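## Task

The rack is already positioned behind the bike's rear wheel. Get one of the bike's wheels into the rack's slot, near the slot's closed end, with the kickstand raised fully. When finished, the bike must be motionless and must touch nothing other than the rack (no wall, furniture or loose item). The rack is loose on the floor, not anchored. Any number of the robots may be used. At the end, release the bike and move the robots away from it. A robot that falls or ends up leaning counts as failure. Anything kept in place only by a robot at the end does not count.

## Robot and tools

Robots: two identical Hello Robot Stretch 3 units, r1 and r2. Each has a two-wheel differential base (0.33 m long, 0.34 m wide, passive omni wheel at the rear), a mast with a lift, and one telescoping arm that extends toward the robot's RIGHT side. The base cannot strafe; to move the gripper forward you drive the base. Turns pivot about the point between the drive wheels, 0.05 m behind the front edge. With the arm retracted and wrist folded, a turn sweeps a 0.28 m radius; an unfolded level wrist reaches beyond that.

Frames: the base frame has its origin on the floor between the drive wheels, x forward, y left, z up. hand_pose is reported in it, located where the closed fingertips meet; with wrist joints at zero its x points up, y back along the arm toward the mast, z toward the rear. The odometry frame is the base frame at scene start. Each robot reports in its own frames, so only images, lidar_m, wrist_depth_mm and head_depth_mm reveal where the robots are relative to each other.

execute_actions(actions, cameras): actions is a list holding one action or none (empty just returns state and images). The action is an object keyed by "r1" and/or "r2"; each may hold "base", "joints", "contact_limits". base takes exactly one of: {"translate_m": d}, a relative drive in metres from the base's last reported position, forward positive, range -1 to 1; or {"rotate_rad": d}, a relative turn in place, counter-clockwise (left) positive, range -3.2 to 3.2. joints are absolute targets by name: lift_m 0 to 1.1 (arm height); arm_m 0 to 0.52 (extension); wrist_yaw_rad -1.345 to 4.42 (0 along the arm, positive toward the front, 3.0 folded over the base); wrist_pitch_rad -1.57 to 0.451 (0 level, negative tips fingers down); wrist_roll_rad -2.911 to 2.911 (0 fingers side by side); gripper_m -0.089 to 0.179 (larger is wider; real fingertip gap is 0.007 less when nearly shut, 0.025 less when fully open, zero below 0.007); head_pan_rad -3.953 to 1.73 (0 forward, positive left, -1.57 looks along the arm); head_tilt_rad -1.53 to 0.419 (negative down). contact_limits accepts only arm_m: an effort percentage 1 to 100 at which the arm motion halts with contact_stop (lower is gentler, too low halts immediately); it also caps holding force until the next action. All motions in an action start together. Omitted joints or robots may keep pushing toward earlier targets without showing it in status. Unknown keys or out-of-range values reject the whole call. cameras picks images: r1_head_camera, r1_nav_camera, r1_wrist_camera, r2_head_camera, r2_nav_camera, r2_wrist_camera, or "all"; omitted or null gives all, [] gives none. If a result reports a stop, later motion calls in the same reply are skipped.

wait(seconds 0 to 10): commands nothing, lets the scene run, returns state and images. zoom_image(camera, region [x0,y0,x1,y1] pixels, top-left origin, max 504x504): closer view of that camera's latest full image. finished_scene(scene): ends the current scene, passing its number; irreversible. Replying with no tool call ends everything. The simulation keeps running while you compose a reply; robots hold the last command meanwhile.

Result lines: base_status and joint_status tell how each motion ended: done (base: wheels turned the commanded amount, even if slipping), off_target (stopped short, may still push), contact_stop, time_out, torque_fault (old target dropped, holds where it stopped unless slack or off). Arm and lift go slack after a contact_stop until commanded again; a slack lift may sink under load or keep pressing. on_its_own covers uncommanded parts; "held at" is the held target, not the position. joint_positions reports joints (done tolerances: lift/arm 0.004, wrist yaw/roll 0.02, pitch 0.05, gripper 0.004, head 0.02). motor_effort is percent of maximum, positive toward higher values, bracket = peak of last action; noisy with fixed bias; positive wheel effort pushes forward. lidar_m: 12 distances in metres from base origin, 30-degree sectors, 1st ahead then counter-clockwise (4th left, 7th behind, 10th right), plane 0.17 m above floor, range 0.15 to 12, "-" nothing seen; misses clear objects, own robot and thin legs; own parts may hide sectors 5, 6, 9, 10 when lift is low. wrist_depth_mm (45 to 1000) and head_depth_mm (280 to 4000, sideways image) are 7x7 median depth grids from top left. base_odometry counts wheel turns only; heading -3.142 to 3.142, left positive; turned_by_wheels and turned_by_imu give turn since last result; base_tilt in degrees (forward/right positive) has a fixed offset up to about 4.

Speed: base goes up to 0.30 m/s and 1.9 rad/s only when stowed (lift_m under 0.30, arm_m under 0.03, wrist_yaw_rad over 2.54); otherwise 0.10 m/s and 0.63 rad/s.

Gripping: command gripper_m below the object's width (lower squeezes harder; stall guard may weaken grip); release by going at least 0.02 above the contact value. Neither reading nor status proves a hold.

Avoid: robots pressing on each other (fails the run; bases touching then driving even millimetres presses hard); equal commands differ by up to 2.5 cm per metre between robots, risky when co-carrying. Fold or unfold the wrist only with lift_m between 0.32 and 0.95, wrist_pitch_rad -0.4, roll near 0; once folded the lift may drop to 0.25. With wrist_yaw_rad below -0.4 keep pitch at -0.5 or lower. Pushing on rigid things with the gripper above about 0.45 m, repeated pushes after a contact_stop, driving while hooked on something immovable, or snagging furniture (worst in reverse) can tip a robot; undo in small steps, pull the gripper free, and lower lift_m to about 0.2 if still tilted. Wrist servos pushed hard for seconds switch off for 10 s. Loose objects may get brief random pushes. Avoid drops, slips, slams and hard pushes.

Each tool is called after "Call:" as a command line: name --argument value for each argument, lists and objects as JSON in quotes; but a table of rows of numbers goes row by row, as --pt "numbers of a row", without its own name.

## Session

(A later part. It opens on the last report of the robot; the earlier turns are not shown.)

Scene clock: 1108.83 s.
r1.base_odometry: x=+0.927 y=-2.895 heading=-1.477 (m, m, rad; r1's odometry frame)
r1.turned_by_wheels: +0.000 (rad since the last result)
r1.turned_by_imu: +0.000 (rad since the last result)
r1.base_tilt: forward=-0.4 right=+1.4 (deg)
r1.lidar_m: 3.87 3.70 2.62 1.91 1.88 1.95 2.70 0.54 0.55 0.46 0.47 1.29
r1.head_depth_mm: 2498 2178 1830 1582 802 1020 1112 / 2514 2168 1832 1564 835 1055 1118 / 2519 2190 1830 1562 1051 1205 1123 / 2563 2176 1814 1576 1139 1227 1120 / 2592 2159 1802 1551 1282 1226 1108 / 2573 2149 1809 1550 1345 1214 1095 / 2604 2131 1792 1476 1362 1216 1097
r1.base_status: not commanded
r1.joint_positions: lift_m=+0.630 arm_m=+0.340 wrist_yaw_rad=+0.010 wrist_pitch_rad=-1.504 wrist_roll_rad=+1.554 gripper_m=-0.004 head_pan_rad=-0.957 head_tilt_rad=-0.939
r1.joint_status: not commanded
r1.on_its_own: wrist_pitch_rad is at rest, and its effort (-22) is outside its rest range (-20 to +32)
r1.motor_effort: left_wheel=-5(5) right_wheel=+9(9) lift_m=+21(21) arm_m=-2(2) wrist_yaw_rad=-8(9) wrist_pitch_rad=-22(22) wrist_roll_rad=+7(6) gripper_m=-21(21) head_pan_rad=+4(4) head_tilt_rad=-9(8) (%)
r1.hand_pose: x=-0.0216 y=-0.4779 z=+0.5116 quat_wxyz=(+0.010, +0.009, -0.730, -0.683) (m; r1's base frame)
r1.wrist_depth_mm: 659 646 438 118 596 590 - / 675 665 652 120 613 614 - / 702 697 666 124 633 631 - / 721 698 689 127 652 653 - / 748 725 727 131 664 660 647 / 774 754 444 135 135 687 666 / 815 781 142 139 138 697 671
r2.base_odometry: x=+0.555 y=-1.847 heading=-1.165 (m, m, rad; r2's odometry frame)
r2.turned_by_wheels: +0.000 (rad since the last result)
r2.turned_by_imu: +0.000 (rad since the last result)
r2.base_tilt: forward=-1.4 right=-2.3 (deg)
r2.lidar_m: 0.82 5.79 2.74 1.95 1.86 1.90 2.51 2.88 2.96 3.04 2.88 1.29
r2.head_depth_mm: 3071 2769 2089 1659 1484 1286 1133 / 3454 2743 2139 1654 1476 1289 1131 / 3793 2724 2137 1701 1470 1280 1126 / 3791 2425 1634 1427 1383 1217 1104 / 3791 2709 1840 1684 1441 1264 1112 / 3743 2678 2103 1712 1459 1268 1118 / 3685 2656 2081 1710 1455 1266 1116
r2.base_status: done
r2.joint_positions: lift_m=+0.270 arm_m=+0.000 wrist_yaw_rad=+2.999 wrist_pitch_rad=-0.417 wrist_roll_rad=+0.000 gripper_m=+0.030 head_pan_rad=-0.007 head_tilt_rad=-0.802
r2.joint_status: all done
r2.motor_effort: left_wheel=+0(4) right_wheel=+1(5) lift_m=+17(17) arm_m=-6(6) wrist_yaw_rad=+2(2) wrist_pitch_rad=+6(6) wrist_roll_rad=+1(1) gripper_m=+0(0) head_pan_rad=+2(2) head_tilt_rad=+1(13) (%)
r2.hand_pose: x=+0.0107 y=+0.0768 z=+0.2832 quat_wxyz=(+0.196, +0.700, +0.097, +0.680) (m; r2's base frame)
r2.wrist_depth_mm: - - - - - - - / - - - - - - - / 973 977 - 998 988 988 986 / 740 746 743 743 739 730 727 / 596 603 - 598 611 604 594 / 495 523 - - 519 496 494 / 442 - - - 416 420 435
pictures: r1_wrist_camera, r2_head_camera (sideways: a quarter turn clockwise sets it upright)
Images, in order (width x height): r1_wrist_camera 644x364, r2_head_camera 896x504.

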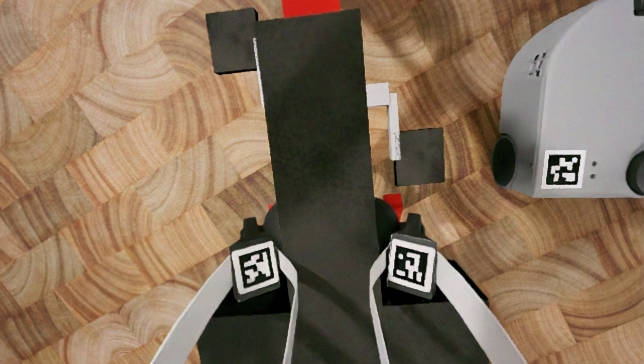

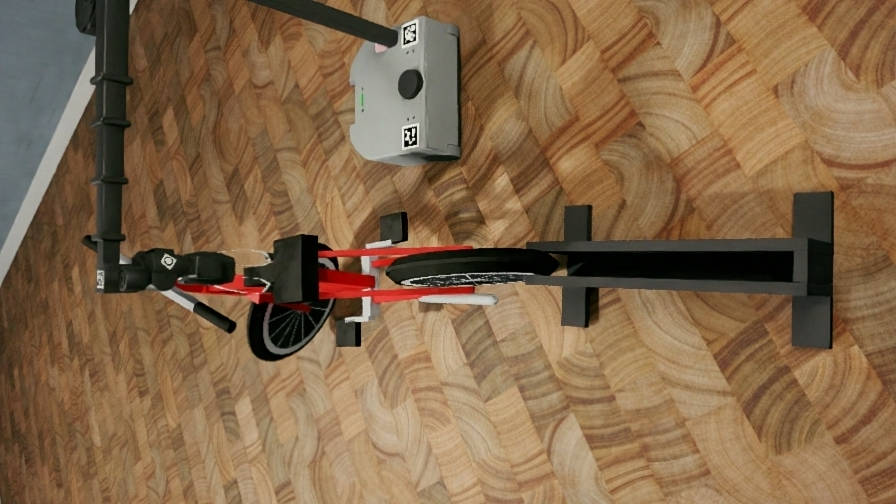

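Call:
execute_actions --actions '[{"r2": {"base": {"rotate_rad": 1.57}}}]' --cameras '[]'

Call:
execute_actions --actions '[{"r2": {"base": {"translate_m": 0.6}}}]' --cameras '[]'

Call:
execute_actions --actions '[{"r2": {"base": {"rotate_rad": -1.55}}}]' --cameras '[]'

Call:
execute_actions --actions '[{"r2": {"base": {"translate_m": 1.0}}}]' --cameras '[]'

Call:
execute_actions --actions '[{"r2": {"base": {"translate_m": 0.7}, "joints": {"head_pan_rad": -1.57, "head_tilt_rad": -0.95}}}]' --cameras '["r2_head_camera", "r2_nav_camera"]'

Scene clock: 1136.87 s.
r1.base_odometry: x=+0.927 y=-2.895 heading=-1.477 (m, m, rad; r1's odometry frame)
r1.turned_by_wheels: +0.000 (rad since the last result)
r1.turned_by_imu: +0.000 (rad since the last result)
r1.base_tilt: forward=-0.4 right=+1.4 (deg)
r1.lidar_m: 3.86 3.72 2.61 1.91 1.88 1.95 2.70 0.54 0.55 0.46 0.47 1.30
r1.head_depth_mm: 2539 2191 1861 1588 802 1013 1112 / 2501 2191 1822 1580 835 1057 1112 / 2522 2187 1828 1574 1056 1209 1126 / 2576 2159 1826 1567 1131 1227 1116 / 2596 2178 1797 1561 1276 1224 1104 / 2573 2135 1795 1549 1346 1214 1103 / 2607 2142 1801 1472 1365 1215 1097
r1.base_status: not commanded
r1.joint_positions: lift_m=+0.630 arm_m=+0.340 wrist_yaw_rad=+0.010 wrist_pitch_rad=-1.504 wrist_roll_rad=+1.554 gripper_m=-0.004 head_pan_rad=-0.957 head_tilt_rad=-0.939
r1.joint_status: not commanded
r1.on_its_own: wrist_pitch_rad is at rest, and its effort (-22) is outside its rest range (-20 to +32)
r1.motor_effort: left_wheel=-6(5) right_wheel=+9(9) lift_m=+21(22) arm_m=-2(2) wrist_yaw_rad=-10(9) wrist_pitch_rad=-22(23) wrist_roll_rad=+6(6) gripper_m=-19(20) head_pan_rad=+4(4) head_tilt_rad=-7(8) (%)
r1.hand_pose: x=-0.0216 y=-0.4779 z=+0.5116 quat_wxyz=(+0.010, +0.009, -0.730, -0.683) (m; r1's base frame)
r1.wrist_depth_mm: 661 640 437 118 599 583 - / 680 661 648 120 624 613 - / 695 684 668 124 628 628 - / 722 709 692 126 651 649 - / 757 722 711 131 674 655 653 / 761 749 447 135 135 668 663 / 812 784 142 140 137 692 684
r2.base_odometry: x=+0.555 y=-1.847 heading=+0.405 (m, m, rad; r2's odometry frame)
r2.turned_by_wheels: +1.570 (rad since the last result)
r2.turned_by_imu: +1.570 (rad since the last result)
r2.base_tilt: forward=-1.5 right=-2.2 (deg)
r2.lidar_m: 1.95 1.85 1.90 2.50 2.90 2.96 3.06 2.88 1.29 0.82 5.83 2.79
r2.head_depth_mm: 2313 2604 2146 1755 1480 1287 1135 / 2174 2463 2130 1732 1481 1286 1131 / 2014 2340 2121 1736 1474 1271 1128 / 1889 2184 2120 1735 1467 1269 1127 / 1790 2035 2111 1730 1467 1275 1120 / 1683 1906 2059 1723 1465 1268 1117 / 1608 1807 1980 1716 1458 1267 1112
r2.base_status: done
r2.joint_positions: lift_m=+0.270 arm_m=+0.000 wrist_yaw_rad=+2.999 wrist_pitch_rad=-0.417 wrist_roll_rad=+0.000 gripper_m=+0.030 head_pan_rad=-0.007 head_tilt_rad=-0.802
r2.joint_status: not commanded
r2.motor_effort: left_wheel=-2(6) right_wheel=+3(11) lift_m=+17(17) arm_m=-6(6) wrist_yaw_rad=+1(2) wrist_pitch_rad=+6(6) wrist_roll_rad=+1(1) gripper_m=+0(1) head_pan_rad=+2(2) head_tilt_rad=+1(1) (%)
r2.hand_pose: x=+0.0107 y=+0.0768 z=+0.2832 quat_wxyz=(+0.196, +0.700, +0.097, +0.680) (m; r2's base frame)
r2.wrist_depth_mm: - - - - - - - / - - - - - - - / - - 993 - 990 972 992 / 754 738 738 731 746 743 715 / 612 603 - 601 623 593 598 / 506 506 - - 518 503 498 / 445 - - - 414 421 427
pictures: none
No camera images: the call's "cameras" was empty. Leave "cameras" out to get every camera's image.

Scene clock: 1140.50 s.
r1.base_odometry: x=+0.927 y=-2.895 heading=-1.477 (m, m, rad; r1's odometry frame)
r1.turned_by_wheels: +0.000 (rad since the last result)
r1.turned_by_imu: +0.000 (rad since the last result)
r1.base_tilt: forward=-0.5 right=+1.4 (deg)
r1.lidar_m: 3.87 3.71 2.62 1.92 1.88 1.94 2.70 0.54 0.55 0.46 0.47 1.59
r1.head_depth_mm: 2542 2174 1831 1578 799 1013 1107 / 2507 2171 1833 1579 832 1062 1110 / 2534 2175 1836 1572 1051 1211 1123 / 2558 2166 1813 1558 1137 1218 1117 / 2575 2095 1771 1552 1282 1229 1105 / 2563 1730 1698 1560 1340 1226 1104 / 1493 1780 1711 1470 1361 1219 1094
r1.base_status: not commanded
r1.joint_positions: lift_m=+0.630 arm_m=+0.340 wrist_yaw_rad=+0.010 wrist_pitch_rad=-1.504 wrist_roll_rad=+1.554 gripper_m=-0.004 head_pan_rad=-0.957 head_tilt_rad=-0.939
r1.joint_status: not commanded
r1.on_its_own: wrist_pitch_rad is at rest, and its effort (-23) is outside its rest range (-20 to +32)
r1.motor_effort: left_wheel=-6(5) right_wheel=+9(9) lift_m=+21(22) arm_m=-2(2) wrist_yaw_rad=-9(9) wrist_pitch_rad=-23(22) wrist_roll_rad=+6(7) gripper_m=-20(20) head_pan_rad=+4(4) head_tilt_rad=-7(7) (%)
r1.hand_pose: x=-0.0216 y=-0.4779 z=+0.5116 quat_wxyz=(+0.010, +0.009, -0.730, -0.683) (m; r1's base frame)
r1.wrist_depth_mm: 653 634 439 118 608 596 - / 680 665 658 120 617 606 - / 706 681 656 124 637 628 - / 736 705 691 127 652 652 - / 765 733 711 131 669 666 659 / 778 752 445 135 135 680 666 / 809 774 142 139 138 698 687
r2.base_odometry: x=+1.106 y=-1.611 heading=+0.405 (m, m, rad; r2's odometry frame)
r2.turned_by_wheels: +0.000 (rad since the last result)
r2.turned_by_imu: -0.001 (rad since the last result)
r2.base_tilt: forward=-1.4 right=-2.3 (deg)
r2.lidar_m: 1.42 1.35 1.39 1.83 3.21 3.27 3.57 3.37 1.01 1.70 5.48 2.03
r2.head_depth_mm: 1677 2001 2152 1765 1483 1288 1131 / 1572 1831 2070 1758 1488 1283 1134 / 1473 1708 1977 1751 1482 1278 1130 / 1373 1581 1860 1734 1475 1278 1125 / 1301 1482 1732 1729 1463 1273 1120 / 1230 1381 1593 1732 1460 1270 1121 / 1165 1307 1489 1647 1451 1271 1116
r2.base_status: done
r2.joint_positions: lift_m=+0.270 arm_m=+0.000 wrist_yaw_rad=+2.999 wrist_pitch_rad=-0.417 wrist_roll_rad=+0.000 gripper_m=+0.030 head_pan_rad=-0.007 head_tilt_rad=-0.802
r2.joint_status: not commanded
r2.motor_effort: left_wheel=-1(5) right_wheel=+3(8) lift_m=+17(17) arm_m=-6(5) wrist_yaw_rad=+1(2) wrist_pitch_rad=+6(6) wrist_roll_rad=+1(1) gripper_m=+0(1) head_pan_rad=+2(2) head_tilt_rad=+1(1) (%)
r2.hand_pose: x=+0.0107 y=+0.0768 z=+0.2832 quat_wxyz=(+0.196, +0.700, +0.097, +0.680) (m; r2's base frame)
r2.wrist_depth_mm: - - - - - - - / - - - - - - - / - - 976 - 987 - 976 / 755 740 751 762 747 748 722 / 602 600 - 597 619 583 589 / 505 521 - - 515 499 497 / 439 - - - 417 421 423
pictures: none
No camera images: the call's "cameras" was empty. Leave "cameras" out to get every camera's image.

Scene clock: 1142.80 s.
r1.base_odometry: x=+0.927 y=-2.895 heading=-1.477 (m, m, rad; r1's odometry frame)
r1.turned_by_wheels: +0.000 (rad since the last result)
r1.turned_by_imu: +0.000 (rad since the last result)
r1.base_tilt: forward=-0.4 right=+1.4 (deg)
r1.lidar_m: 3.86 3.72 2.62 1.91 1.88 1.95 2.70 0.54 0.55 0.46 0.47 1.58
r1.head_depth_mm: 2518 2194 1819 1571 802 1014 1113 / 2548 2163 1824 1565 835 1061 1108 / 2552 2182 1806 1573 1054 1207 1124 / 2550 2158 1821 1572 1139 1224 1122 / 2580 2125 1803 1561 1280 1219 1102 / 1592 1788 1759 1547 1342 1217 1105 / 2604 2014 1778 1467 1361 1213 1091
r1.base_status: not commanded
r1.joint_positions: lift_m=+0.630 arm_m=+0.340 wrist_yaw_rad=+0.010 wrist_pitch_rad=-1.504 wrist_roll_rad=+1.554 gripper_m=-0.004 head_pan_rad=-0.957 head_tilt_rad=-0.939
r1.joint_status: not commanded
r1.on_its_own: wrist_pitch_rad is at rest, and its effort (-22) is outside its rest range (-20 to +32)
r1.motor_effort: left_wheel=-5(5) right_wheel=+9(9) lift_m=+22(22) arm_m=-2(2) wrist_yaw_rad=-8(8) wrist_pitch_rad=-22(22) wrist_roll_rad=+6(6) gripper_m=-19(20) head_pan_rad=+4(4) head_tilt_rad=-7(6) (%)
r1.hand_pose: x=-0.0216 y=-0.4779 z=+0.5116 quat_wxyz=(+0.010, +0.009, -0.730, -0.683) (m; r1's base frame)
r1.wrist_depth_mm: 664 655 442 118 601 593 - / 687 663 650 120 613 608 - / 691 695 675 123 633 629 - / 729 706 697 127 664 639 - / 752 724 703 131 669 668 639 / 776 765 448 135 136 677 658 / 797 808 142 139 138 699 692
r2.base_odometry: x=+1.106 y=-1.611 heading=-1.145 (m, m, rad; r2's odometry frame)
r2.turned_by_wheels: -1.550 (rad since the last result)
r2.turned_by_imu: -1.552 (rad since the last result)
r2.base_tilt: forward=-1.4 right=-2.3 (deg)
r2.lidar_m: 1.74 5.49 1.97 1.41 1.36 1.39 1.87 3.19 3.31 3.53 3.36 1.01
r2.head_depth_mm: 3730 2786 1736 1639 1454 1290 1136 / - 2759 1932 1748 1481 1284 1130 / 3864 2751 2133 1753 1480 1282 1127 / 3797 2724 2124 1738 1474 1273 1128 / 3805 2679 2112 1723 1464 1270 1124 / 3735 2683 2118 1728 1450 1264 1117 / 3679 2646 2079 1722 1460 1259 1115
r2.base_status: done
r2.joint_positions: lift_m=+0.270 arm_m=+0.000 wrist_yaw_rad=+2.999 wrist_pitch_rad=-0.417 wrist_roll_rad=+0.000 gripper_m=+0.030 head_pan_rad=-0.007 head_tilt_rad=-0.802
r2.joint_status: not commanded
r2.motor_effort: left_wheel=+2(8) right_wheel=-3(7) lift_m=+17(17) arm_m=-5(6) wrist_yaw_rad=+1(1) wrist_pitch_rad=+6(6) wrist_roll_rad=+1(1) gripper_m=+0(0) head_pan_rad=+3(3) head_tilt_rad=+1(0) (%)
r2.hand_pose: x=+0.0107 y=+0.0768 z=+0.2832 quat_wxyz=(+0.196, +0.700, +0.097, +0.680) (m; r2's base frame)
r2.wrist_depth_mm: 991 - - - - - - / - - - - - - - / - 958 984 987 976 983 963 / 757 770 751 730 746 750 742 / 598 598 - 589 621 597 594 / 494 510 - - 513 500 499 / 444 - - - 412 424 428
pictures: none
No camera images: the call's "cameras" was empty. Leave "cameras" out to get every camera's image.

Scene clock: 1147.90 s.
r1.base_odometry: x=+0.927 y=-2.895 heading=-1.477 (m, m, rad; r1's odometry frame)
r1.turned_by_wheels: +0.000 (rad since the last result)
r1.turned_by_imu: +0.000 (rad since the last result)
r1.base_tilt: forward=-0.5 right=+1.4 (deg)
r1.lidar_m: 3.83 3.72 2.62 1.91 1.87 1.95 2.71 0.54 0.55 0.46 0.47 3.02
r1.head_depth_mm: 2511 1259 1249 1488 802 1016 1112 / 2533 2173 1530 1444 833 1052 1111 / 2522 2165 1814 1520 1049 1209 1121 / 2567 2151 1825 1567 1129 1231 1120 / 2568 2146 1809 1563 1292 1222 1099 / 2589 2173 1794 1562 1343 1215 1098 / 2606 2137 1799 1467 1367 1218 1097
r1.base_status: not commanded
r1.joint_positions: lift_m=+0.630 arm_m=+0.340 wrist_yaw_rad=+0.010 wrist_pitch_rad=-1.504 wrist_roll_rad=+1.554 gripper_m=-0.004 head_pan_rad=-0.957 head_tilt_rad=-0.939
r1.joint_status: not commanded
r1.on_its_own: wrist_pitch_rad is at rest, and its effort (-23) is outside its rest range (-20 to +32)
r1.motor_effort: left_wheel=-5(5) right_wheel=+9(9) lift_m=+22(22) arm_m=-2(2) wrist_yaw_rad=-8(8) wrist_pitch_rad=-23(22) wrist_roll_rad=+6(7) gripper_m=-20(19) head_pan_rad=+4(4) head_tilt_rad=-7(6) (%)
r1.hand_pose: x=-0.0216 y=-0.4779 z=+0.5116 quat_wxyz=(+0.010, +0.009, -0.730, -0.683) (m; r1's base frame)
r1.wrist_depth_mm: 654 646 435 118 603 580 - / 680 663 642 120 627 617 - / 706 697 656 124 630 626 - / 718 716 693 127 653 645 - / 668 715 707 131 668 663 642 / 583 620 449 135 136 689 668 / 618 611 142 140 137 703 696
r2.base_odometry: x=+1.519 y=-2.522 heading=-1.145 (m, m, rad; r2's odometry frame)
r2.turned_by_wheels: +0.000 (rad since the last result)
r2.turned_by_imu: -0.002 (rad since the last result)
r2.base_tilt: forward=-1.4 right=-2.3 (deg)
r2.lidar_m: 3.96 4.65 2.73 1.96 1.88 1.93 2.60 4.04 0.61 0.56 0.57 0.78
r2.head_depth_mm: 3248 2772 2173 1762 1304 1286 1136 / 3445 2753 2144 1749 1475 1281 1132 / 3858 2720 2121 1748 1474 1278 1128 / 3798 2710 2125 1738 1471 1273 1122 / 3771 2687 2112 1727 1460 1267 1121 / 3746 2673 2091 1711 1462 1263 1120 / 3723 2684 2080 1717 1449 1268 1115
r2.base_status: done
r2.joint_positions: lift_m=+0.270 arm_m=+0.000 wrist_yaw_rad=+2.999 wrist_pitch_rad=-0.417 wrist_roll_rad=+0.000 gripper_m=+0.030 head_pan_rad=-0.007 head_tilt_rad=-0.802
r2.joint_status: not commanded
r2.motor_effort: left_wheel=+2(8) right_wheel=-3(5) lift_m=+17(17) arm_m=-6(5) wrist_yaw_rad=+1(1) wrist_pitch_rad=+6(6) wrist_roll_rad=+1(1) gripper_m=+0(0) head_pan_rad=+2(2) head_tilt_rad=+1(1) (%)
r2.hand_pose: x=+0.0107 y=+0.0768 z=+0.2832 quat_wxyz=(+0.196, +0.700, +0.097, +0.680) (m; r2's base frame)
r2.wrist_depth_mm: - - - - - - - / - - - - - - - / - 992 - - - 999 972 / 732 762 741 753 744 752 734 / 596 587 - 592 616 602 603 / 505 517 - - 507 490 501 / 439 - - - 413 424 426
pictures: none
No camera images: the call's "cameras" was empty. Leave "cameras" out to get every camera's image.

Scene clock: 1151.93 s.
r1.base_odometry: x=+0.927 y=-2.895 heading=-1.477 (m, m, rad; r1's odometry frame)
r1.turned_by_wheels: +0.000 (rad since the last result)
r1.turned_by_imu: +0.000 (rad since the last result)
r1.base_tilt: forward=-0.4 right=+1.5 (deg)
r1.lidar_m: 3.85 3.72 2.62 1.91 1.87 1.95 2.70 0.54 0.55 0.46 0.47 3.03
r1.head_depth_mm: 2537 2204 1827 1583 799 1021 1109 / 2510 2195 1825 1571 836 1057 1106 / 2534 2171 1812 1559 1046 1216 1122 / 2571 2169 1803 1561 1130 1222 1121 / 2541 2138 1814 1556 1284 1228 1101 / 2627 2142 1793 1551 1346 1217 1102 / 2610 2127 1792 1460 1356 1212 1096
r1.base_status: not commanded
r1.joint_positions: lift_m=+0.630 arm_m=+0.340 wrist_yaw_rad=+0.010 wrist_pitch_rad=-1.504 wrist_roll_rad=+1.554 gripper_m=-0.004 head_pan_rad=-0.957 head_tilt_rad=-0.939
r1.joint_status: not commanded
r1.on_its_own: wrist_pitch_rad is at rest, and its effort (-22) is outside its rest range (-20 to +32)
r1.motor_effort: left_wheel=-6(5) right_wheel=+9(9) lift_m=+22(21) arm_m=-2(2) wrist_yaw_rad=-8(7) wrist_pitch_rad=-22(22) wrist_roll_rad=+6(6) gripper_m=-20(21) head_pan_rad=+4(4) head_tilt_rad=-7(8) (%)
r1.hand_pose: x=-0.0216 y=-0.4779 z=+0.5116 quat_wxyz=(+0.010, +0.009, -0.730, -0.683) (m; r1's base frame)
r1.wrist_depth_mm: 550 650 441 118 607 582 - / 673 662 649 120 616 612 - / 696 684 672 123 628 621 - / 715 707 697 127 638 645 - / 763 732 715 131 676 669 641 / 769 747 448 135 135 670 670 / 809 789 142 140 138 699 705
r2.base_odometry: x=+1.808 y=-3.159 heading=-1.145 (m, m, rad; r2's odometry frame)
r2.turned_by_wheels: +0.000 (rad since the last result)
r2.turned_by_imu: -0.001 (rad since the last result)
r2.base_tilt: forward=-1.5 right=-2.3 (deg)
r2.lidar_m: 3.45 4.05 3.26 2.34 2.25 2.31 3.08 0.78 0.76 0.31 2.51 2.59
r2.head_depth_mm: 950 2034 1735 1380 1154 1202 1101 / 2583 2150 1800 1393 1320 1200 1117 / 2584 2152 1749 1520 1043 1217 - / 2522 2130 1777 1547 1176 1172 - / 2459 2109 1784 1540 1361 1205 1089 / 2376 2116 1777 1542 1352 1210 1091 / 2255 2091 1782 1532 1345 1208 1084
r2.base_status: done
r2.joint_positions: lift_m=+0.270 arm_m=+0.000 wrist_yaw_rad=+2.999 wrist_pitch_rad=-0.417 wrist_roll_rad=+0.000 gripper_m=+0.030 head_pan_rad=-1.563 head_tilt_rad=-0.939
r2.joint_status: all done
r2.motor_effort: left_wheel=+2(8) right_wheel=-2(5) lift_m=+17(17) arm_m=-6(5) wrist_yaw_rad=+2(2) wrist_pitch_rad=+6(6) wrist_roll_rad=+1(1) gripper_m=-1(0) head_pan_rad=-2(25) head_tilt_rad=-4(14) (%)
r2.hand_pose: x=+0.0107 y=+0.0768 z=+0.2832 quat_wxyz=(+0.196, +0.700, +0.097, +0.680) (m; r2's base frame)
r2.wrist_depth_mm: - - - - - - - / - - - - - - - / - 999 - 981 - 982 968 / 755 743 735 735 731 748 740 / 612 589 - 594 625 596 598 / 501 517 - - 512 497 491 / 441 - - - 411 418 424
pictures: r2_head_camera (sideways: a quarter turn clockwise sets it upright), r2_nav_camera (sideways: a quarter turn counterclockwise sets it upright)
Images, in order (width x height): r2_head_camera 896x504, r2_nav_camera 672x504.

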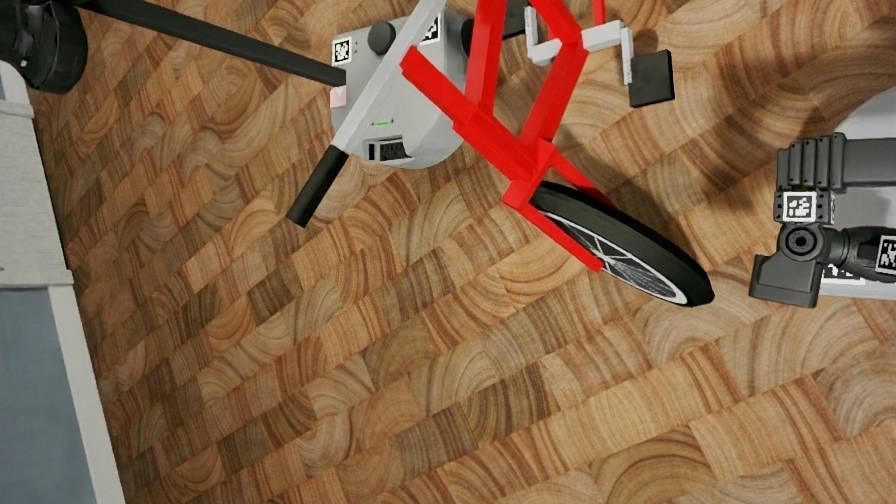

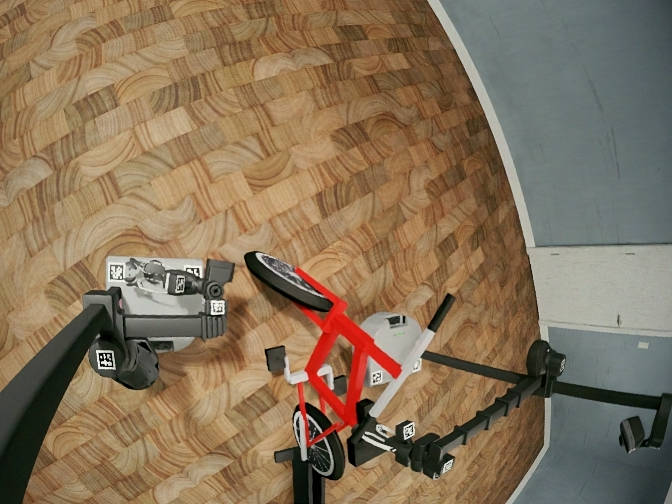

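Call:
execute_actions --actions '[{"r2": {"joints": {"lift_m": 0.55}, "base": {"translate_m": -0.06}}}]' --cameras '[]'

Call:
execute_actions --actions '[{"r2": {"joints": {"wrist_yaw_rad": 0.0}}}]' --cameras '[]'

Call:
execute_actions --actions '[{"r2": {"joints": {"wrist_pitch_rad": -1.55, "gripper_m": 0.0, "arm_m": 0.25}}}]' --cameras '["r2_head_camera", "r2_wrist_camera"]'

Scene clock: 1208.13 s.
r1.base_odometry: x=+0.927 y=-2.895 heading=-1.477 (m, m, rad; r1's odometry frame)
r1.turned_by_wheels: +0.000 (rad since the last result)
r1.turned_by_imu: -0.001 (rad since the last result)
r1.base_tilt: forward=-0.4 right=+1.4 (deg)
r1.lidar_m: 3.85 3.72 2.62 1.91 1.88 1.95 2.70 0.54 0.55 0.46 0.47 3.02
r1.head_depth_mm: 2526 2199 1824 1583 798 1016 1119 / 2548 2156 1843 1575 832 1062 1113 / 2582 2163 1808 1572 1056 1209 1119 / 2583 2179 1813 1558 1132 1220 1122 / 2579 2153 1808 1564 1289 1227 1103 / 2611 2137 1803 1555 1343 1214 1105 / 2615 2157 1798 1465 1367 1221 1098
r1.base_status: not commanded
r1.joint_positions: lift_m=+0.630 arm_m=+0.340 wrist_yaw_rad=+0.010 wrist_pitch_rad=-1.504 wrist_roll_rad=+1.554 gripper_m=-0.004 head_pan_rad=-0.957 head_tilt_rad=-0.939
r1.joint_status: not commanded
r1.on_its_own: wrist_pitch_rad is at rest, and its effort (-22) is outside its rest range (-20 to +32)
r1.motor_effort: left_wheel=-6(6) right_wheel=+9(9) lift_m=+21(21) arm_m=-2(2) wrist_yaw_rad=-9(8) wrist_pitch_rad=-22(23) wrist_roll_rad=+6(7) gripper_m=-21(21) head_pan_rad=+4(4) head_tilt_rad=-8(7) (%)
r1.hand_pose: x=-0.0216 y=-0.4779 z=+0.5116 quat_wxyz=(+0.010, +0.009, -0.730, -0.683) (m; r1's base frame)
r1.wrist_depth_mm: 501 613 442 118 607 582 - / 578 654 654 120 613 607 - / 700 681 670 124 626 626 - / 719 702 693 127 660 645 - / 741 721 722 131 670 668 633 / 780 735 444 135 136 675 668 / 805 787 142 140 138 683 692
r2.base_odometry: x=+1.783 y=-3.105 heading=-1.145 (m, m, rad; r2's odometry frame)
r2.turned_by_wheels: +0.000 (rad since the last result)
r2.turned_by_imu: -0.001 (rad since the last result)
r2.base_tilt: forward=-1.3 right=-2.3 (deg)
r2.lidar_m: 3.51 4.13 3.22 2.31 2.22 2.27 3.04 0.78 0.73 0.34 0.33 2.62
r2.head_depth_mm: 946 2050 1805 955 1235 1224 1104 / 2398 2151 1545 1391 1190 1214 - / 2613 2142 1794 1469 1319 1243 - / 2565 2126 1747 1543 1038 1239 - / 2437 2130 1786 1537 1352 1171 1091 / 2380 2121 1773 1532 1355 1209 1090 / 2268 2106 1782 1530 1351 1205 1087
r2.base_status: done
r2.joint_positions: lift_m=+0.550 arm_m=+0.000 wrist_yaw_rad=+2.999 wrist_pitch_rad=-0.417 wrist_roll_rad=+0.000 gripper_m=+0.030 head_pan_rad=-1.564 head_tilt_rad=-0.939
r2.joint_status: all done
r2.motor_effort: left_wheel=+2(6) right_wheel=-2(8) lift_m=+32(33) arm_m=-5(5) wrist_yaw_rad=+2(1) wrist_pitch_rad=+6(6) wrist_roll_rad=+1(1) gripper_m=+0(1) head_pan_rad=-2(2) head_tilt_rad=-4(4) (%)
r2.hand_pose: x=+0.0107 y=+0.0768 z=+0.5624 quat_wxyz=(+0.196, +0.700, +0.097, +0.680) (m; r2's base frame)
r2.wrist_depth_mm: - - - - - - - / - - - - - - - / - - - - - - - / - - - - - - - / - - - - - 968 992 / 866 840 - 851 848 812 813 / 732 738 - 719 697 732 738
pictures: none
No camera images: the call's "cameras" was empty. Leave "cameras" out to get every camera's image.

Scene clock: 1210.63 s.
r1.base_odometry: x=+0.927 y=-2.895 heading=-1.477 (m, m, rad; r1's odometry frame)
r1.turned_by_wheels: +0.000 (rad since the last result)
r1.turned_by_imu: +0.000 (rad since the last result)
r1.base_tilt: forward=-0.4 right=+1.5 (deg)
r1.lidar_m: 3.85 3.72 2.62 1.91 1.87 1.95 2.71 0.54 0.55 0.46 0.47 3.02
r1.head_depth_mm: 2511 2180 1835 1573 802 1016 1114 / 2544 2172 1840 1578 834 1062 1114 / 2540 2160 1826 1563 1056 1210 1127 / 2567 2167 1817 1570 1127 1223 1120 / 2562 2143 1809 1554 1294 1224 1107 / 2569 2143 1790 1551 1342 1218 1095 / 2610 2150 1806 1462 1364 1221 1099
r1.base_status: not commanded
r1.joint_positions: lift_m=+0.630 arm_m=+0.340 wrist_yaw_rad=+0.010 wrist_pitch_rad=-1.504 wrist_roll_rad=+1.554 gripper_m=-0.004 head_pan_rad=-0.957 head_tilt_rad=-0.939
r1.joint_status: not commanded
r1.on_its_own: wrist_pitch_rad is at rest, and its effort (-23) is outside its rest range (-20 to +32)
r1.motor_effort: left_wheel=-6(5) right_wheel=+9(9) lift_m=+21(21) arm_m=-2(2) wrist_yaw_rad=-10(8) wrist_pitch_rad=-23(23) wrist_roll_rad=+6(7) gripper_m=-20(21) head_pan_rad=+4(4) head_tilt_rad=-8(8) (%)
r1.hand_pose: x=-0.0216 y=-0.4779 z=+0.5116 quat_wxyz=(+0.010, +0.009, -0.730, -0.683) (m; r1's base frame)
r1.wrist_depth_mm: 506 611 443 118 597 589 - / 569 664 645 120 627 606 - / 688 679 655 124 629 628 - / 715 692 697 127 651 641 - / 760 734 707 131 666 660 651 / 766 761 440 135 136 689 671 / 801 777 142 140 138 694 691
r2.base_odometry: x=+1.783 y=-3.105 heading=-1.145 (m, m, rad; r2's odometry frame)
r2.turned_by_wheels: +0.000 (rad since the last result)
r2.turned_by_imu: +0.000 (rad since the last result)
r2.base_tilt: forward=-1.5 right=-2.4 (deg)
r2.lidar_m: 3.50 4.12 3.21 2.30 2.22 2.26 3.05 0.79 0.73 0.34 0.33 2.62
r2.head_depth_mm: 941 2059 1821 952 1239 1226 1103 / 2426 2148 1546 1390 1186 1219 - / 2612 2155 1790 1463 1320 1246 - / 2543 2124 1750 1548 1027 1184 - / 2438 2122 1784 1541 1363 1175 1094 / 2362 2118 1777 1540 1356 1208 1090 / 2275 2101 1774 1528 1350 1204 1088
r2.base_status: not commanded
r2.joint_positions: lift_m=+0.550 arm_m=+0.000 wrist_yaw_rad=+0.003 wrist_pitch_rad=-0.417 wrist_roll_rad=+0.000 gripper_m=+0.030 head_pan_rad=-1.564 head_tilt_rad=-0.939
r2.joint_status: all done
r2.motor_effort: left_wheel=+2(2) right_wheel=-2(2) lift_m=+32(32) arm_m=-5(6) wrist_yaw_rad=-3(5) wrist_pitch_rad=+6(6) wrist_roll_rad=+1(1) gripper_m=-1(1) head_pan_rad=-2(2) head_tilt_rad=-4(4) (%)
r2.hand_pose: x=-0.0209 y=-0.3698 z=+0.5624 quat_wxyz=(+0.692, +0.148, -0.691, -0.146) (m; r2's base frame)
r2.wrist_depth_mm: - - - - - 768 - / - - - - - - - / - - - - - - - / - - - - 325 325 339 / - - - - 816 829 970 / 840 835 841 416 407 636 437 / 721 716 733 372 697 470 535
pictures: none
No camera images: the call's "cameras" was empty. Leave "cameras" out to get every camera's image.

Scene clock: 1213.70 s.
r1.base_odometry: x=+0.927 y=-2.895 heading=-1.477 (m, m, rad; r1's odometry frame)
r1.turned_by_wheels: +0.000 (rad since the last result)
r1.turned_by_imu: +0.000 (rad since the last result)
r1.base_tilt: forward=-0.4 right=+1.4 (deg)
r1.lidar_m: 3.86 3.73 2.62 1.91 1.87 1.95 2.70 0.54 0.55 0.46 0.47 3.03
r1.head_depth_mm: 2527 2198 1849 1577 804 1021 1111 / 2522 2191 1820 1581 836 1053 1110 / 2523 2161 1820 1574 1054 1207 1122 / 2561 2138 1822 1566 1130 1225 1121 / 2568 2162 1787 1555 1294 1226 1103 / 2608 2150 1794 1558 1350 1222 1100 / 2618 2113 1784 1468 1363 1213 1098
r1.base_status: not commanded
r1.joint_positions: lift_m=+0.630 arm_m=+0.340 wrist_yaw_rad=+0.010 wrist_pitch_rad=-1.504 wrist_roll_rad=+1.554 gripper_m=-0.004 head_pan_rad=-0.957 head_tilt_rad=-0.939
r1.joint_status: not commanded
r1.on_its_own: wrist_pitch_rad is at rest, and its effort (-23) is outside its rest range (-20 to +32)
r1.motor_effort: left_wheel=-5(6) right_wheel=+9(9) lift_m=+21(21) arm_m=-2(2) wrist_yaw_rad=-8(8) wrist_pitch_rad=-23(22) wrist_roll_rad=+7(7) gripper_m=-20(19) head_pan_rad=+4(4) head_tilt_rad=-7(6) (%)
r1.hand_pose: x=-0.0216 y=-0.4779 z=+0.5116 quat_wxyz=(+0.010, +0.009, -0.730, -0.683) (m; r1's base frame)
r1.wrist_depth_mm: 503 613 439 117 604 589 - / 578 668 655 120 621 609 - / 699 693 661 124 627 625 - / 730 712 679 127 651 655 - / 742 726 709 131 660 657 640 / 767 748 445 136 135 682 674 / 799 793 142 139 138 678 689
r2.base_odometry: x=+1.783 y=-3.105 heading=-1.145 (m, m, rad; r2's odometry frame)
r2.turned_by_wheels: +0.000 (rad since the last result)
r2.turned_by_imu: -0.001 (rad since the last result)
r2.base_tilt: forward=-1.5 right=-2.3 (deg)
r2.lidar_m: 3.51 4.12 3.22 2.31 2.22 2.28 3.04 0.79 0.73 0.34 0.33 2.63
r2.head_depth_mm: 948 2041 1810 952 1236 1225 1102 / 2410 2140 1543 1390 1134 - - / 2642 2152 1808 1507 1322 1215 1129 / 2534 2128 1745 1574 1053 1213 1123 / 2433 2124 1783 1537 1357 1175 1096 / 2372 2106 1780 1533 1349 1210 1093 / 2289 2096 1769 1536 1345 1205 1085
r2.base_status: not commanded
r2.joint_positions: lift_m=+0.550 arm_m=+0.250 wrist_yaw_rad=+0.001 wrist_pitch_rad=-1.545 wrist_roll_rad=+0.000 gripper_m=+0.000 head_pan_rad=-1.564 head_tilt_rad=-0.939
r2.joint_status: all done
r2.motor_effort: left_wheel=+2(2) right_wheel=-2(2) lift_m=+32(33) arm_m=+7(8) wrist_yaw_rad=-1(3) wrist_pitch_rad=-2(5) wrist_roll_rad=+1(1) gripper_m=-2(81) head_pan_rad=-3(2) head_tilt_rad=-4(4) (%)
r2.hand_pose: x=-0.0216 y=-0.3771 z=+0.4315 quat_wxyz=(+0.507, +0.494, -0.506, -0.494) (m; r2's base frame)
r2.wrist_depth_mm: 580 586 576 236 217 212 301 / 596 582 583 233 557 554 356 / 603 596 593 241 579 569 560 / 623 617 606 604 584 375 577 / 637 625 615 604 598 591 585 / 660 644 638 - 615 609 584 / 674 674 644 - - 616 622
pictures: r2_head_camera (sideways: a quarter turn clockwise sets it upright), r2_wrist_camera
Images, in order (width x height): r2_head_camera 896x504, r2_wrist_camera 644x364.

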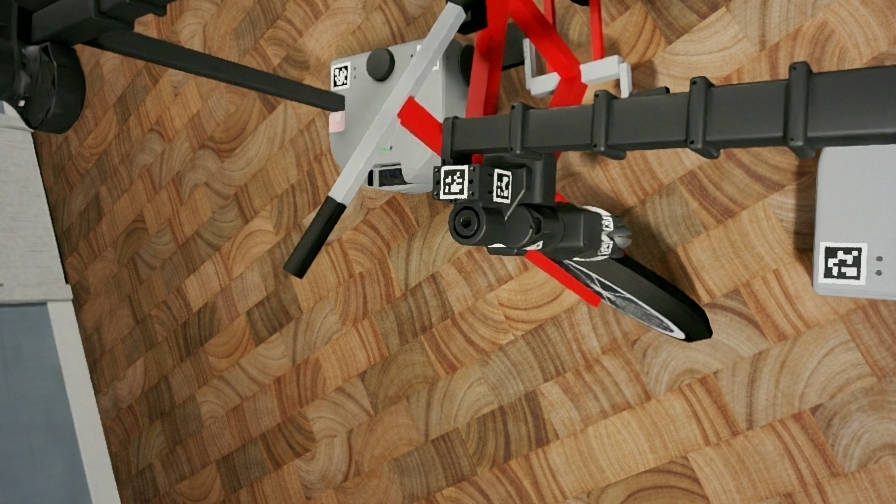

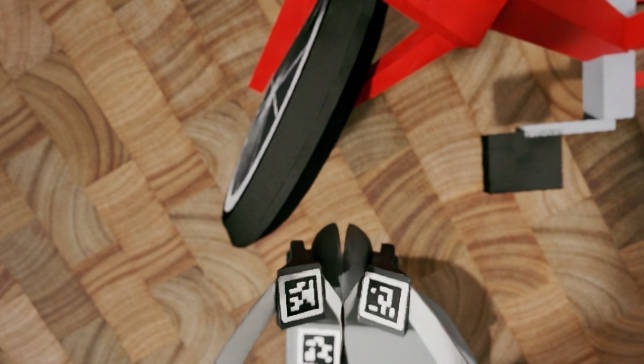

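Call:
execute_actions --actions '[{"r2": {"base": {"translate_m": -0.07}}}]' --cameras '[]'

Call:
execute_actions --actions '[{"r2": {"joints": {"lift_m": 0.27, "head_pan_rad": -1.4}}}]' --cameras '["r2_head_camera", "r2_wrist_camera"]'

Scene clock: 1234.07 s.
r1.base_odometry: x=+0.927 y=-2.895 heading=-1.477 (m, m, rad; r1's odometry frame)
r1.turned_by_wheels: +0.000 (rad since the last result)
r1.turned_by_imu: +0.000 (rad since the last result)
r1.base_tilt: forward=-0.4 right=+1.5 (deg)
r1.lidar_m: 3.82 3.71 2.62 1.92 1.87 1.95 2.70 0.54 0.55 0.46 0.47 3.02
r1.head_depth_mm: 2541 2193 1825 1576 802 1017 1111 / 2524 2160 1830 1581 836 1057 1112 / 2539 2173 1823 1565 1055 1207 1126 / 2548 2149 1812 1568 1127 1224 1127 / 2609 2162 1803 1569 1279 1229 1106 / 2580 2147 1819 1548 1347 1215 1103 / 2616 2162 1787 1454 1368 1219 1103
r1.base_status: not commanded
r1.joint_positions: lift_m=+0.630 arm_m=+0.340 wrist_yaw_rad=+0.010 wrist_pitch_rad=-1.504 wrist_roll_rad=+1.554 gripper_m=-0.004 head_pan_rad=-0.957 head_tilt_rad=-0.939
r1.joint_status: not commanded
r1.on_its_own: wrist_pitch_rad is at rest, and its effort (-23) is outside its rest range (-20 to +32)
r1.motor_effort: left_wheel=-6(6) right_wheel=+9(9) lift_m=+21(22) arm_m=-2(2) wrist_yaw_rad=-8(8) wrist_pitch_rad=-23(23) wrist_roll_rad=+7(6) gripper_m=-21(21) head_pan_rad=+4(4) head_tilt_rad=-8(7) (%)
r1.hand_pose: x=-0.0216 y=-0.4779 z=+0.5116 quat_wxyz=(+0.010, +0.009, -0.730, -0.683) (m; r1's base frame)
r1.wrist_depth_mm: 503 600 438 118 607 600 - / 522 634 652 120 614 601 - / 703 690 669 123 634 625 - / 730 703 690 127 643 638 - / 756 739 716 131 663 655 649 / 769 772 442 135 135 674 664 / 816 791 141 140 138 699 703
r2.base_odometry: x=+1.755 y=-3.041 heading=-1.145 (m, m, rad; r2's odometry frame)
r2.turned_by_wheels: +0.000 (rad since the last result)
r2.turned_by_imu: -0.001 (rad since the last result)
r2.base_tilt: forward=-1.5 right=-2.3 (deg)
r2.lidar_m: 3.54 4.17 3.17 2.26 2.19 2.25 3.00 0.80 0.68 0.44 0.35 2.66
r2.head_depth_mm: 993 791 1760 900 1309 1221 1106 / 947 2030 1552 1393 1211 - - / 2557 2124 1797 820 1321 1199 1132 / 2543 2131 1784 1576 1181 1214 1129 / 2450 2113 1738 1541 1121 1190 1091 / 2383 2108 1771 1530 1357 1186 1092 / 2304 2117 1764 1529 1348 1206 1085
r2.base_status: done
r2.joint_positions: lift_m=+0.550 arm_m=+0.250 wrist_yaw_rad=+0.001 wrist_pitch_rad=-1.545 wrist_roll_rad=+0.000 gripper_m=+0.000 head_pan_rad=-1.564 head_tilt_rad=-0.939
r2.joint_status: not commanded
r2.motor_effort: left_wheel=+2(3) right_wheel=-2(6) lift_m=+32(32) arm_m=+7(7) wrist_yaw_rad=-1(0) wrist_pitch_rad=-2(2) wrist_roll_rad=+1(1) gripper_m=-3(2) head_pan_rad=-2(1) head_tilt_rad=-4(4) (%)
r2.hand_pose: x=-0.0216 y=-0.3771 z=+0.4315 quat_wxyz=(+0.507, +0.494, -0.506, -0.494) (m; r2's base frame)
r2.wrist_depth_mm: 597 590 237 192 237 286 319 / 596 604 239 557 569 559 535 / 606 607 244 583 563 566 565 / 639 612 287 585 580 580 572 / 640 627 612 616 604 595 585 / 646 630 641 - 618 612 585 / 677 677 639 - - 615 613
pictures: none
No camera images: the call's "cameras" was empty. Leave "cameras" out to get every camera's image.

Scene clock: 1237.43 s.
r1.base_odometry: x=+0.927 y=-2.895 heading=-1.477 (m, m, rad; r1's odometry frame)
r1.turned_by_wheels: +0.000 (rad since the last result)
r1.turned_by_imu: +0.000 (rad since the last result)
r1.base_tilt: forward=-0.4 right=+1.4 (deg)
r1.lidar_m: 3.85 3.73 2.62 1.92 1.88 1.95 2.70 0.54 0.55 0.46 0.47 3.01
r1.head_depth_mm: 2543 2174 1849 1575 798 1013 1112 / 2524 2177 1812 1570 833 1060 1110 / 2536 2176 1828 1570 1056 1208 1122 / 2572 2159 1801 1560 1135 1225 1124 / 2578 2159 1817 1562 1284 1225 1107 / 2567 2145 1790 1555 1352 1223 1101 / 2625 2122 1805 1469 1367 1217 1102
r1.base_status: not commanded
r1.joint_positions: lift_m=+0.630 arm_m=+0.340 wrist_yaw_rad=+0.010 wrist_pitch_rad=-1.504 wrist_roll_rad=+1.554 gripper_m=-0.004 head_pan_rad=-0.957 head_tilt_rad=-0.939
r1.joint_status: not commanded
r1.on_its_own: wrist_pitch_rad is at rest, and its effort (-23) is outside its rest range (-20 to +32)
r1.motor_effort: left_wheel=-5(6) right_wheel=+9(9) lift_m=+21(21) arm_m=-2(2) wrist_yaw_rad=-8(9) wrist_pitch_rad=-23(22) wrist_roll_rad=+6(6) gripper_m=-19(20) head_pan_rad=+4(4) head_tilt_rad=-7(7) (%)
r1.hand_pose: x=-0.0216 y=-0.4779 z=+0.5116 quat_wxyz=(+0.010, +0.009, -0.730, -0.683) (m; r1's base frame)
r1.wrist_depth_mm: 499 595 435 118 605 584 - / 519 634 655 120 619 615 - / 697 693 663 123 619 619 - / 721 719 691 127 647 647 - / 740 724 719 131 680 658 657 / 768 757 445 136 135 679 668 / 812 808 142 139 138 693 689
r2.base_odometry: x=+1.755 y=-3.041 heading=-1.145 (m, m, rad; r2's odometry frame)
r2.turned_by_wheels: +0.000 (rad since the last result)
r2.turned_by_imu: -0.001 (rad since the last result)
r2.base_tilt: forward=-1.5 right=-2.4 (deg)
r2.lidar_m: 3.56 4.18 3.17 2.27 2.18 2.23 3.00 0.80 0.68 0.44 0.36 2.67
r2.head_depth_mm: 2403 2170 1515 1386 1102 1219 1103 / 2558 2163 1822 885 1322 1186 1096 / 2512 2140 1792 1520 1005 1198 1127 / 2429 2124 1754 1548 1046 1213 1121 / 2357 2128 1797 1539 1356 1173 1094 / 2342 2101 1776 1524 1351 1207 1090 / 2268 2115 1766 1532 1349 1201 1085
r2.base_status: not commanded
r2.joint_positions: lift_m=+0.270 arm_m=+0.250 wrist_yaw_rad=+0.001 wrist_pitch_rad=-1.545 wrist_roll_rad=+0.000 gripper_m=+0.000 head_pan_rad=-1.407 head_tilt_rad=-0.939
r2.joint_status: all done
r2.motor_effort: left_wheel=+2(2) right_wheel=-2(2) lift_m=+17(28) arm_m=+7(7) wrist_yaw_rad=-1(1) wrist_pitch_rad=-2(2) wrist_roll_rad=+1(1) gripper_m=-2(2) head_pan_rad=+2(12) head_tilt_rad=-4(4) (%)
r2.hand_pose: x=-0.0216 y=-0.3770 z=+0.1524 quat_wxyz=(+0.506, +0.494, -0.506, -0.494) (m; r2's base frame)
r2.wrist_depth_mm: 111 108 300 294 292 286 282 / 137 186 308 302 299 296 288 / 154 279 309 308 303 302 295 / 178 323 318 318 312 308 299 / 207 331 327 321 315 311 308 / 346 340 337 - 322 318 316 / 351 352 345 339 333 327 323
pictures: r2_head_camera (sideways: a quarter turn clockwise sets it upright), r2_wrist_camera
Images, in order (width x height): r2_head_camera 896x504, r2_wrist_camera 644x364.

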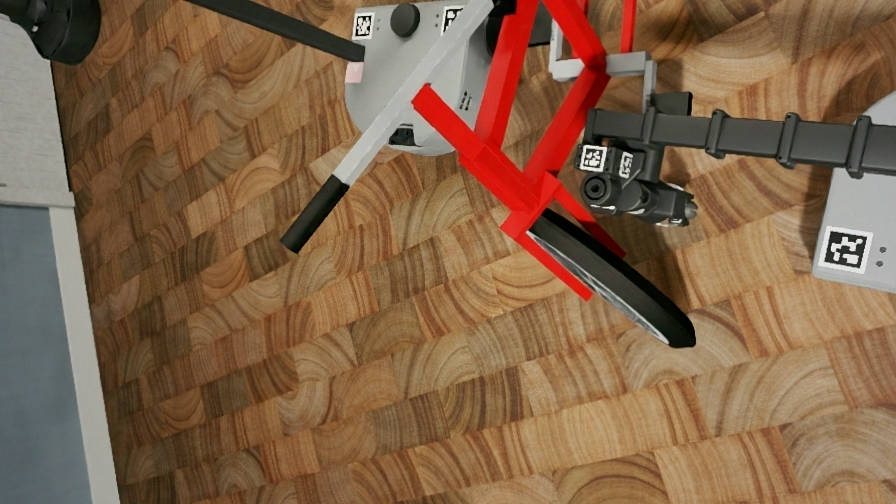

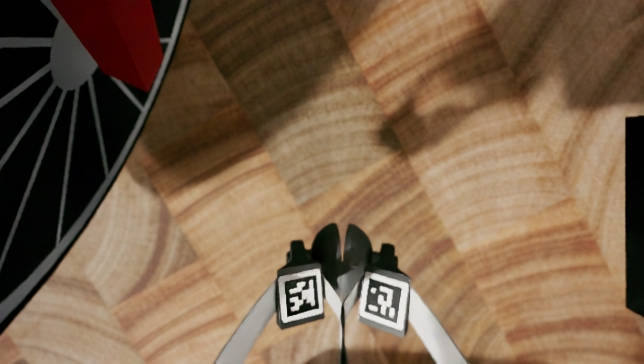

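Call:
execute_actions --actions '[{"r2": {"base": {"translate_m": 0.22}, "joints": {"head_pan_rad": -1.6}}}]' --cameras '["r2_head_camera", "r2_wrist_camera"]'

Scene clock: 1248.53 s.
r1.base_odometry: x=+0.927 y=-2.895 heading=-1.476 (m, m, rad; r1's odometry frame)
r1.turned_by_wheels: +0.000 (rad since the last result)
r1.turned_by_imu: +0.000 (rad since the last result)
r1.base_tilt: forward=-0.5 right=+1.5 (deg)
r1.lidar_m: 3.86 3.72 2.62 1.92 1.88 1.96 2.70 0.67 0.54 0.45 0.46 3.02
r1.head_depth_mm: 2538 2163 1825 1591 811 1018 1114 / 2518 2182 1848 1572 818 1057 1110 / 2559 2175 1836 1569 1048 1205 1123 / 2546 2136 1796 1571 1134 1224 1118 / 2568 2146 1792 1572 1303 1222 1104 / 2598 2158 1811 1538 1346 1216 1109 / 2611 2149 1793 1470 1364 1215 1102
r1.base_status: not commanded
r1.joint_positions: lift_m=+0.630 arm_m=+0.340 wrist_yaw_rad=+0.008 wrist_pitch_rad=-1.531 wrist_roll_rad=+1.558 gripper_m=-0.004 head_pan_rad=-0.957 head_tilt_rad=-0.939
r1.joint_status: not commanded
r1.motor_effort: left_wheel=-5(11) right_wheel=+7(17) lift_m=+21(22) arm_m=-2(2) wrist_yaw_rad=-7(8) wrist_pitch_rad=-10(22) wrist_roll_rad=+5(7) gripper_m=-18(20) head_pan_rad=+4(4) head_tilt_rad=-8(8) (%)
r1.hand_pose: x=-0.0216 y=-0.4709 z=+0.5119 quat_wxyz=(+0.008, +0.007, -0.721, -0.693) (m; r1's base frame)
r1.wrist_depth_mm: 639 632 435 116 604 602 - / 659 646 640 119 636 617 - / 687 680 666 122 468 641 - / 708 687 679 127 655 671 - / 726 729 696 131 677 682 666 / 760 752 733 135 136 690 687 / 788 767 140 139 139 713 714
r2.base_odometry: x=+1.845 y=-3.241 heading=-1.145 (m, m, rad; r2's odometry frame)
r2.turned_by_wheels: +0.000 (rad since the last result)
r2.turned_by_imu: -0.002 (rad since the last result)
r2.base_tilt: forward=-1.5 right=-2.4 (deg)
r2.lidar_m: 3.40 3.99 3.34 2.40 2.31 2.36 3.15 0.83 0.53 0.45 2.47 2.53
r2.head_depth_mm: 2398 2156 1481 1401 1189 1204 1096 / 2661 2138 1799 1422 1303 1219 1116 / 2602 2137 1803 1551 1055 1221 - / 2513 2140 1787 1543 1377 1195 1139 / 2465 2118 1791 1534 1357 1207 1092 / 2363 2124 1785 1536 1357 1206 1091 / 2218 2126 1774 1538 1353 1208 1090
r2.base_status: done
r2.joint_positions: lift_m=+0.270 arm_m=+0.250 wrist_yaw_rad=-0.005 wrist_pitch_rad=-1.549 wrist_roll_rad=+0.013 gripper_m=+0.000 head_pan_rad=-1.593 head_tilt_rad=-0.939
r2.joint_status: all done
r2.motor_effort: left_wheel=+0(7) right_wheel=+2(28) lift_m=+17(17) arm_m=+7(6) wrist_yaw_rad=+6(18) wrist_pitch_rad=-1(6) wrist_roll_rad=-4(17) gripper_m=-2(1) head_pan_rad=-2(13) head_tilt_rad=-4(4) (%)
r2.hand_pose: x=-0.0215 y=-0.3761 z=+0.1524 quat_wxyz=(+0.501, +0.490, -0.509, -0.499) (m; r2's base frame)
r2.wrist_depth_mm: - 65 79 106 158 286 283 / 90 96 134 232 299 293 289 / 320 318 313 312 304 299 295 / 325 329 322 317 311 305 302 / 336 331 327 321 314 314 310 / 347 342 329 - 323 318 312 / 355 349 344 339 331 330 320
pictures: r2_head_camera (sideways: a quarter turn clockwise sets it upright), r2_wrist_camera
Images, in order (width x height): r2_head_camera 896x504, r2_wrist_camera 644x364.

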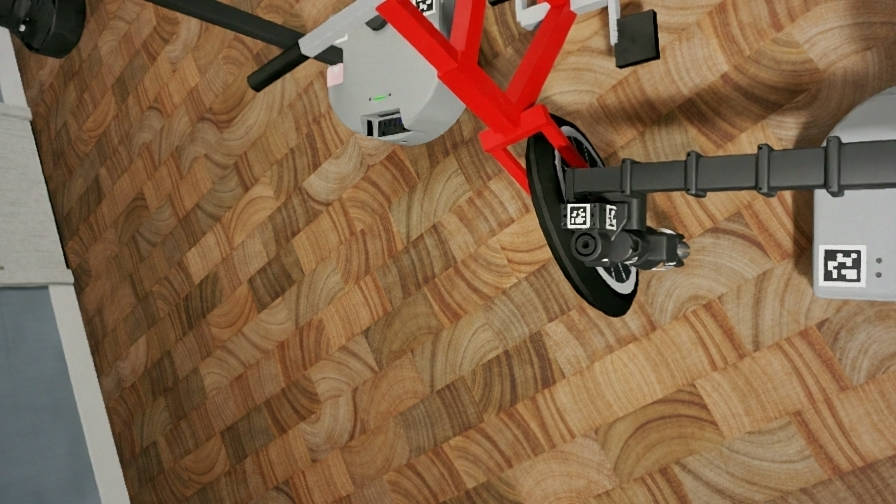

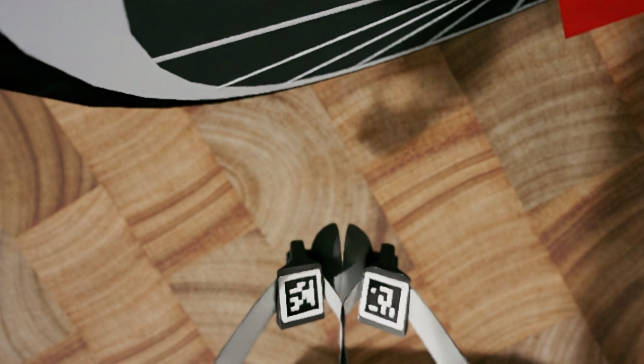

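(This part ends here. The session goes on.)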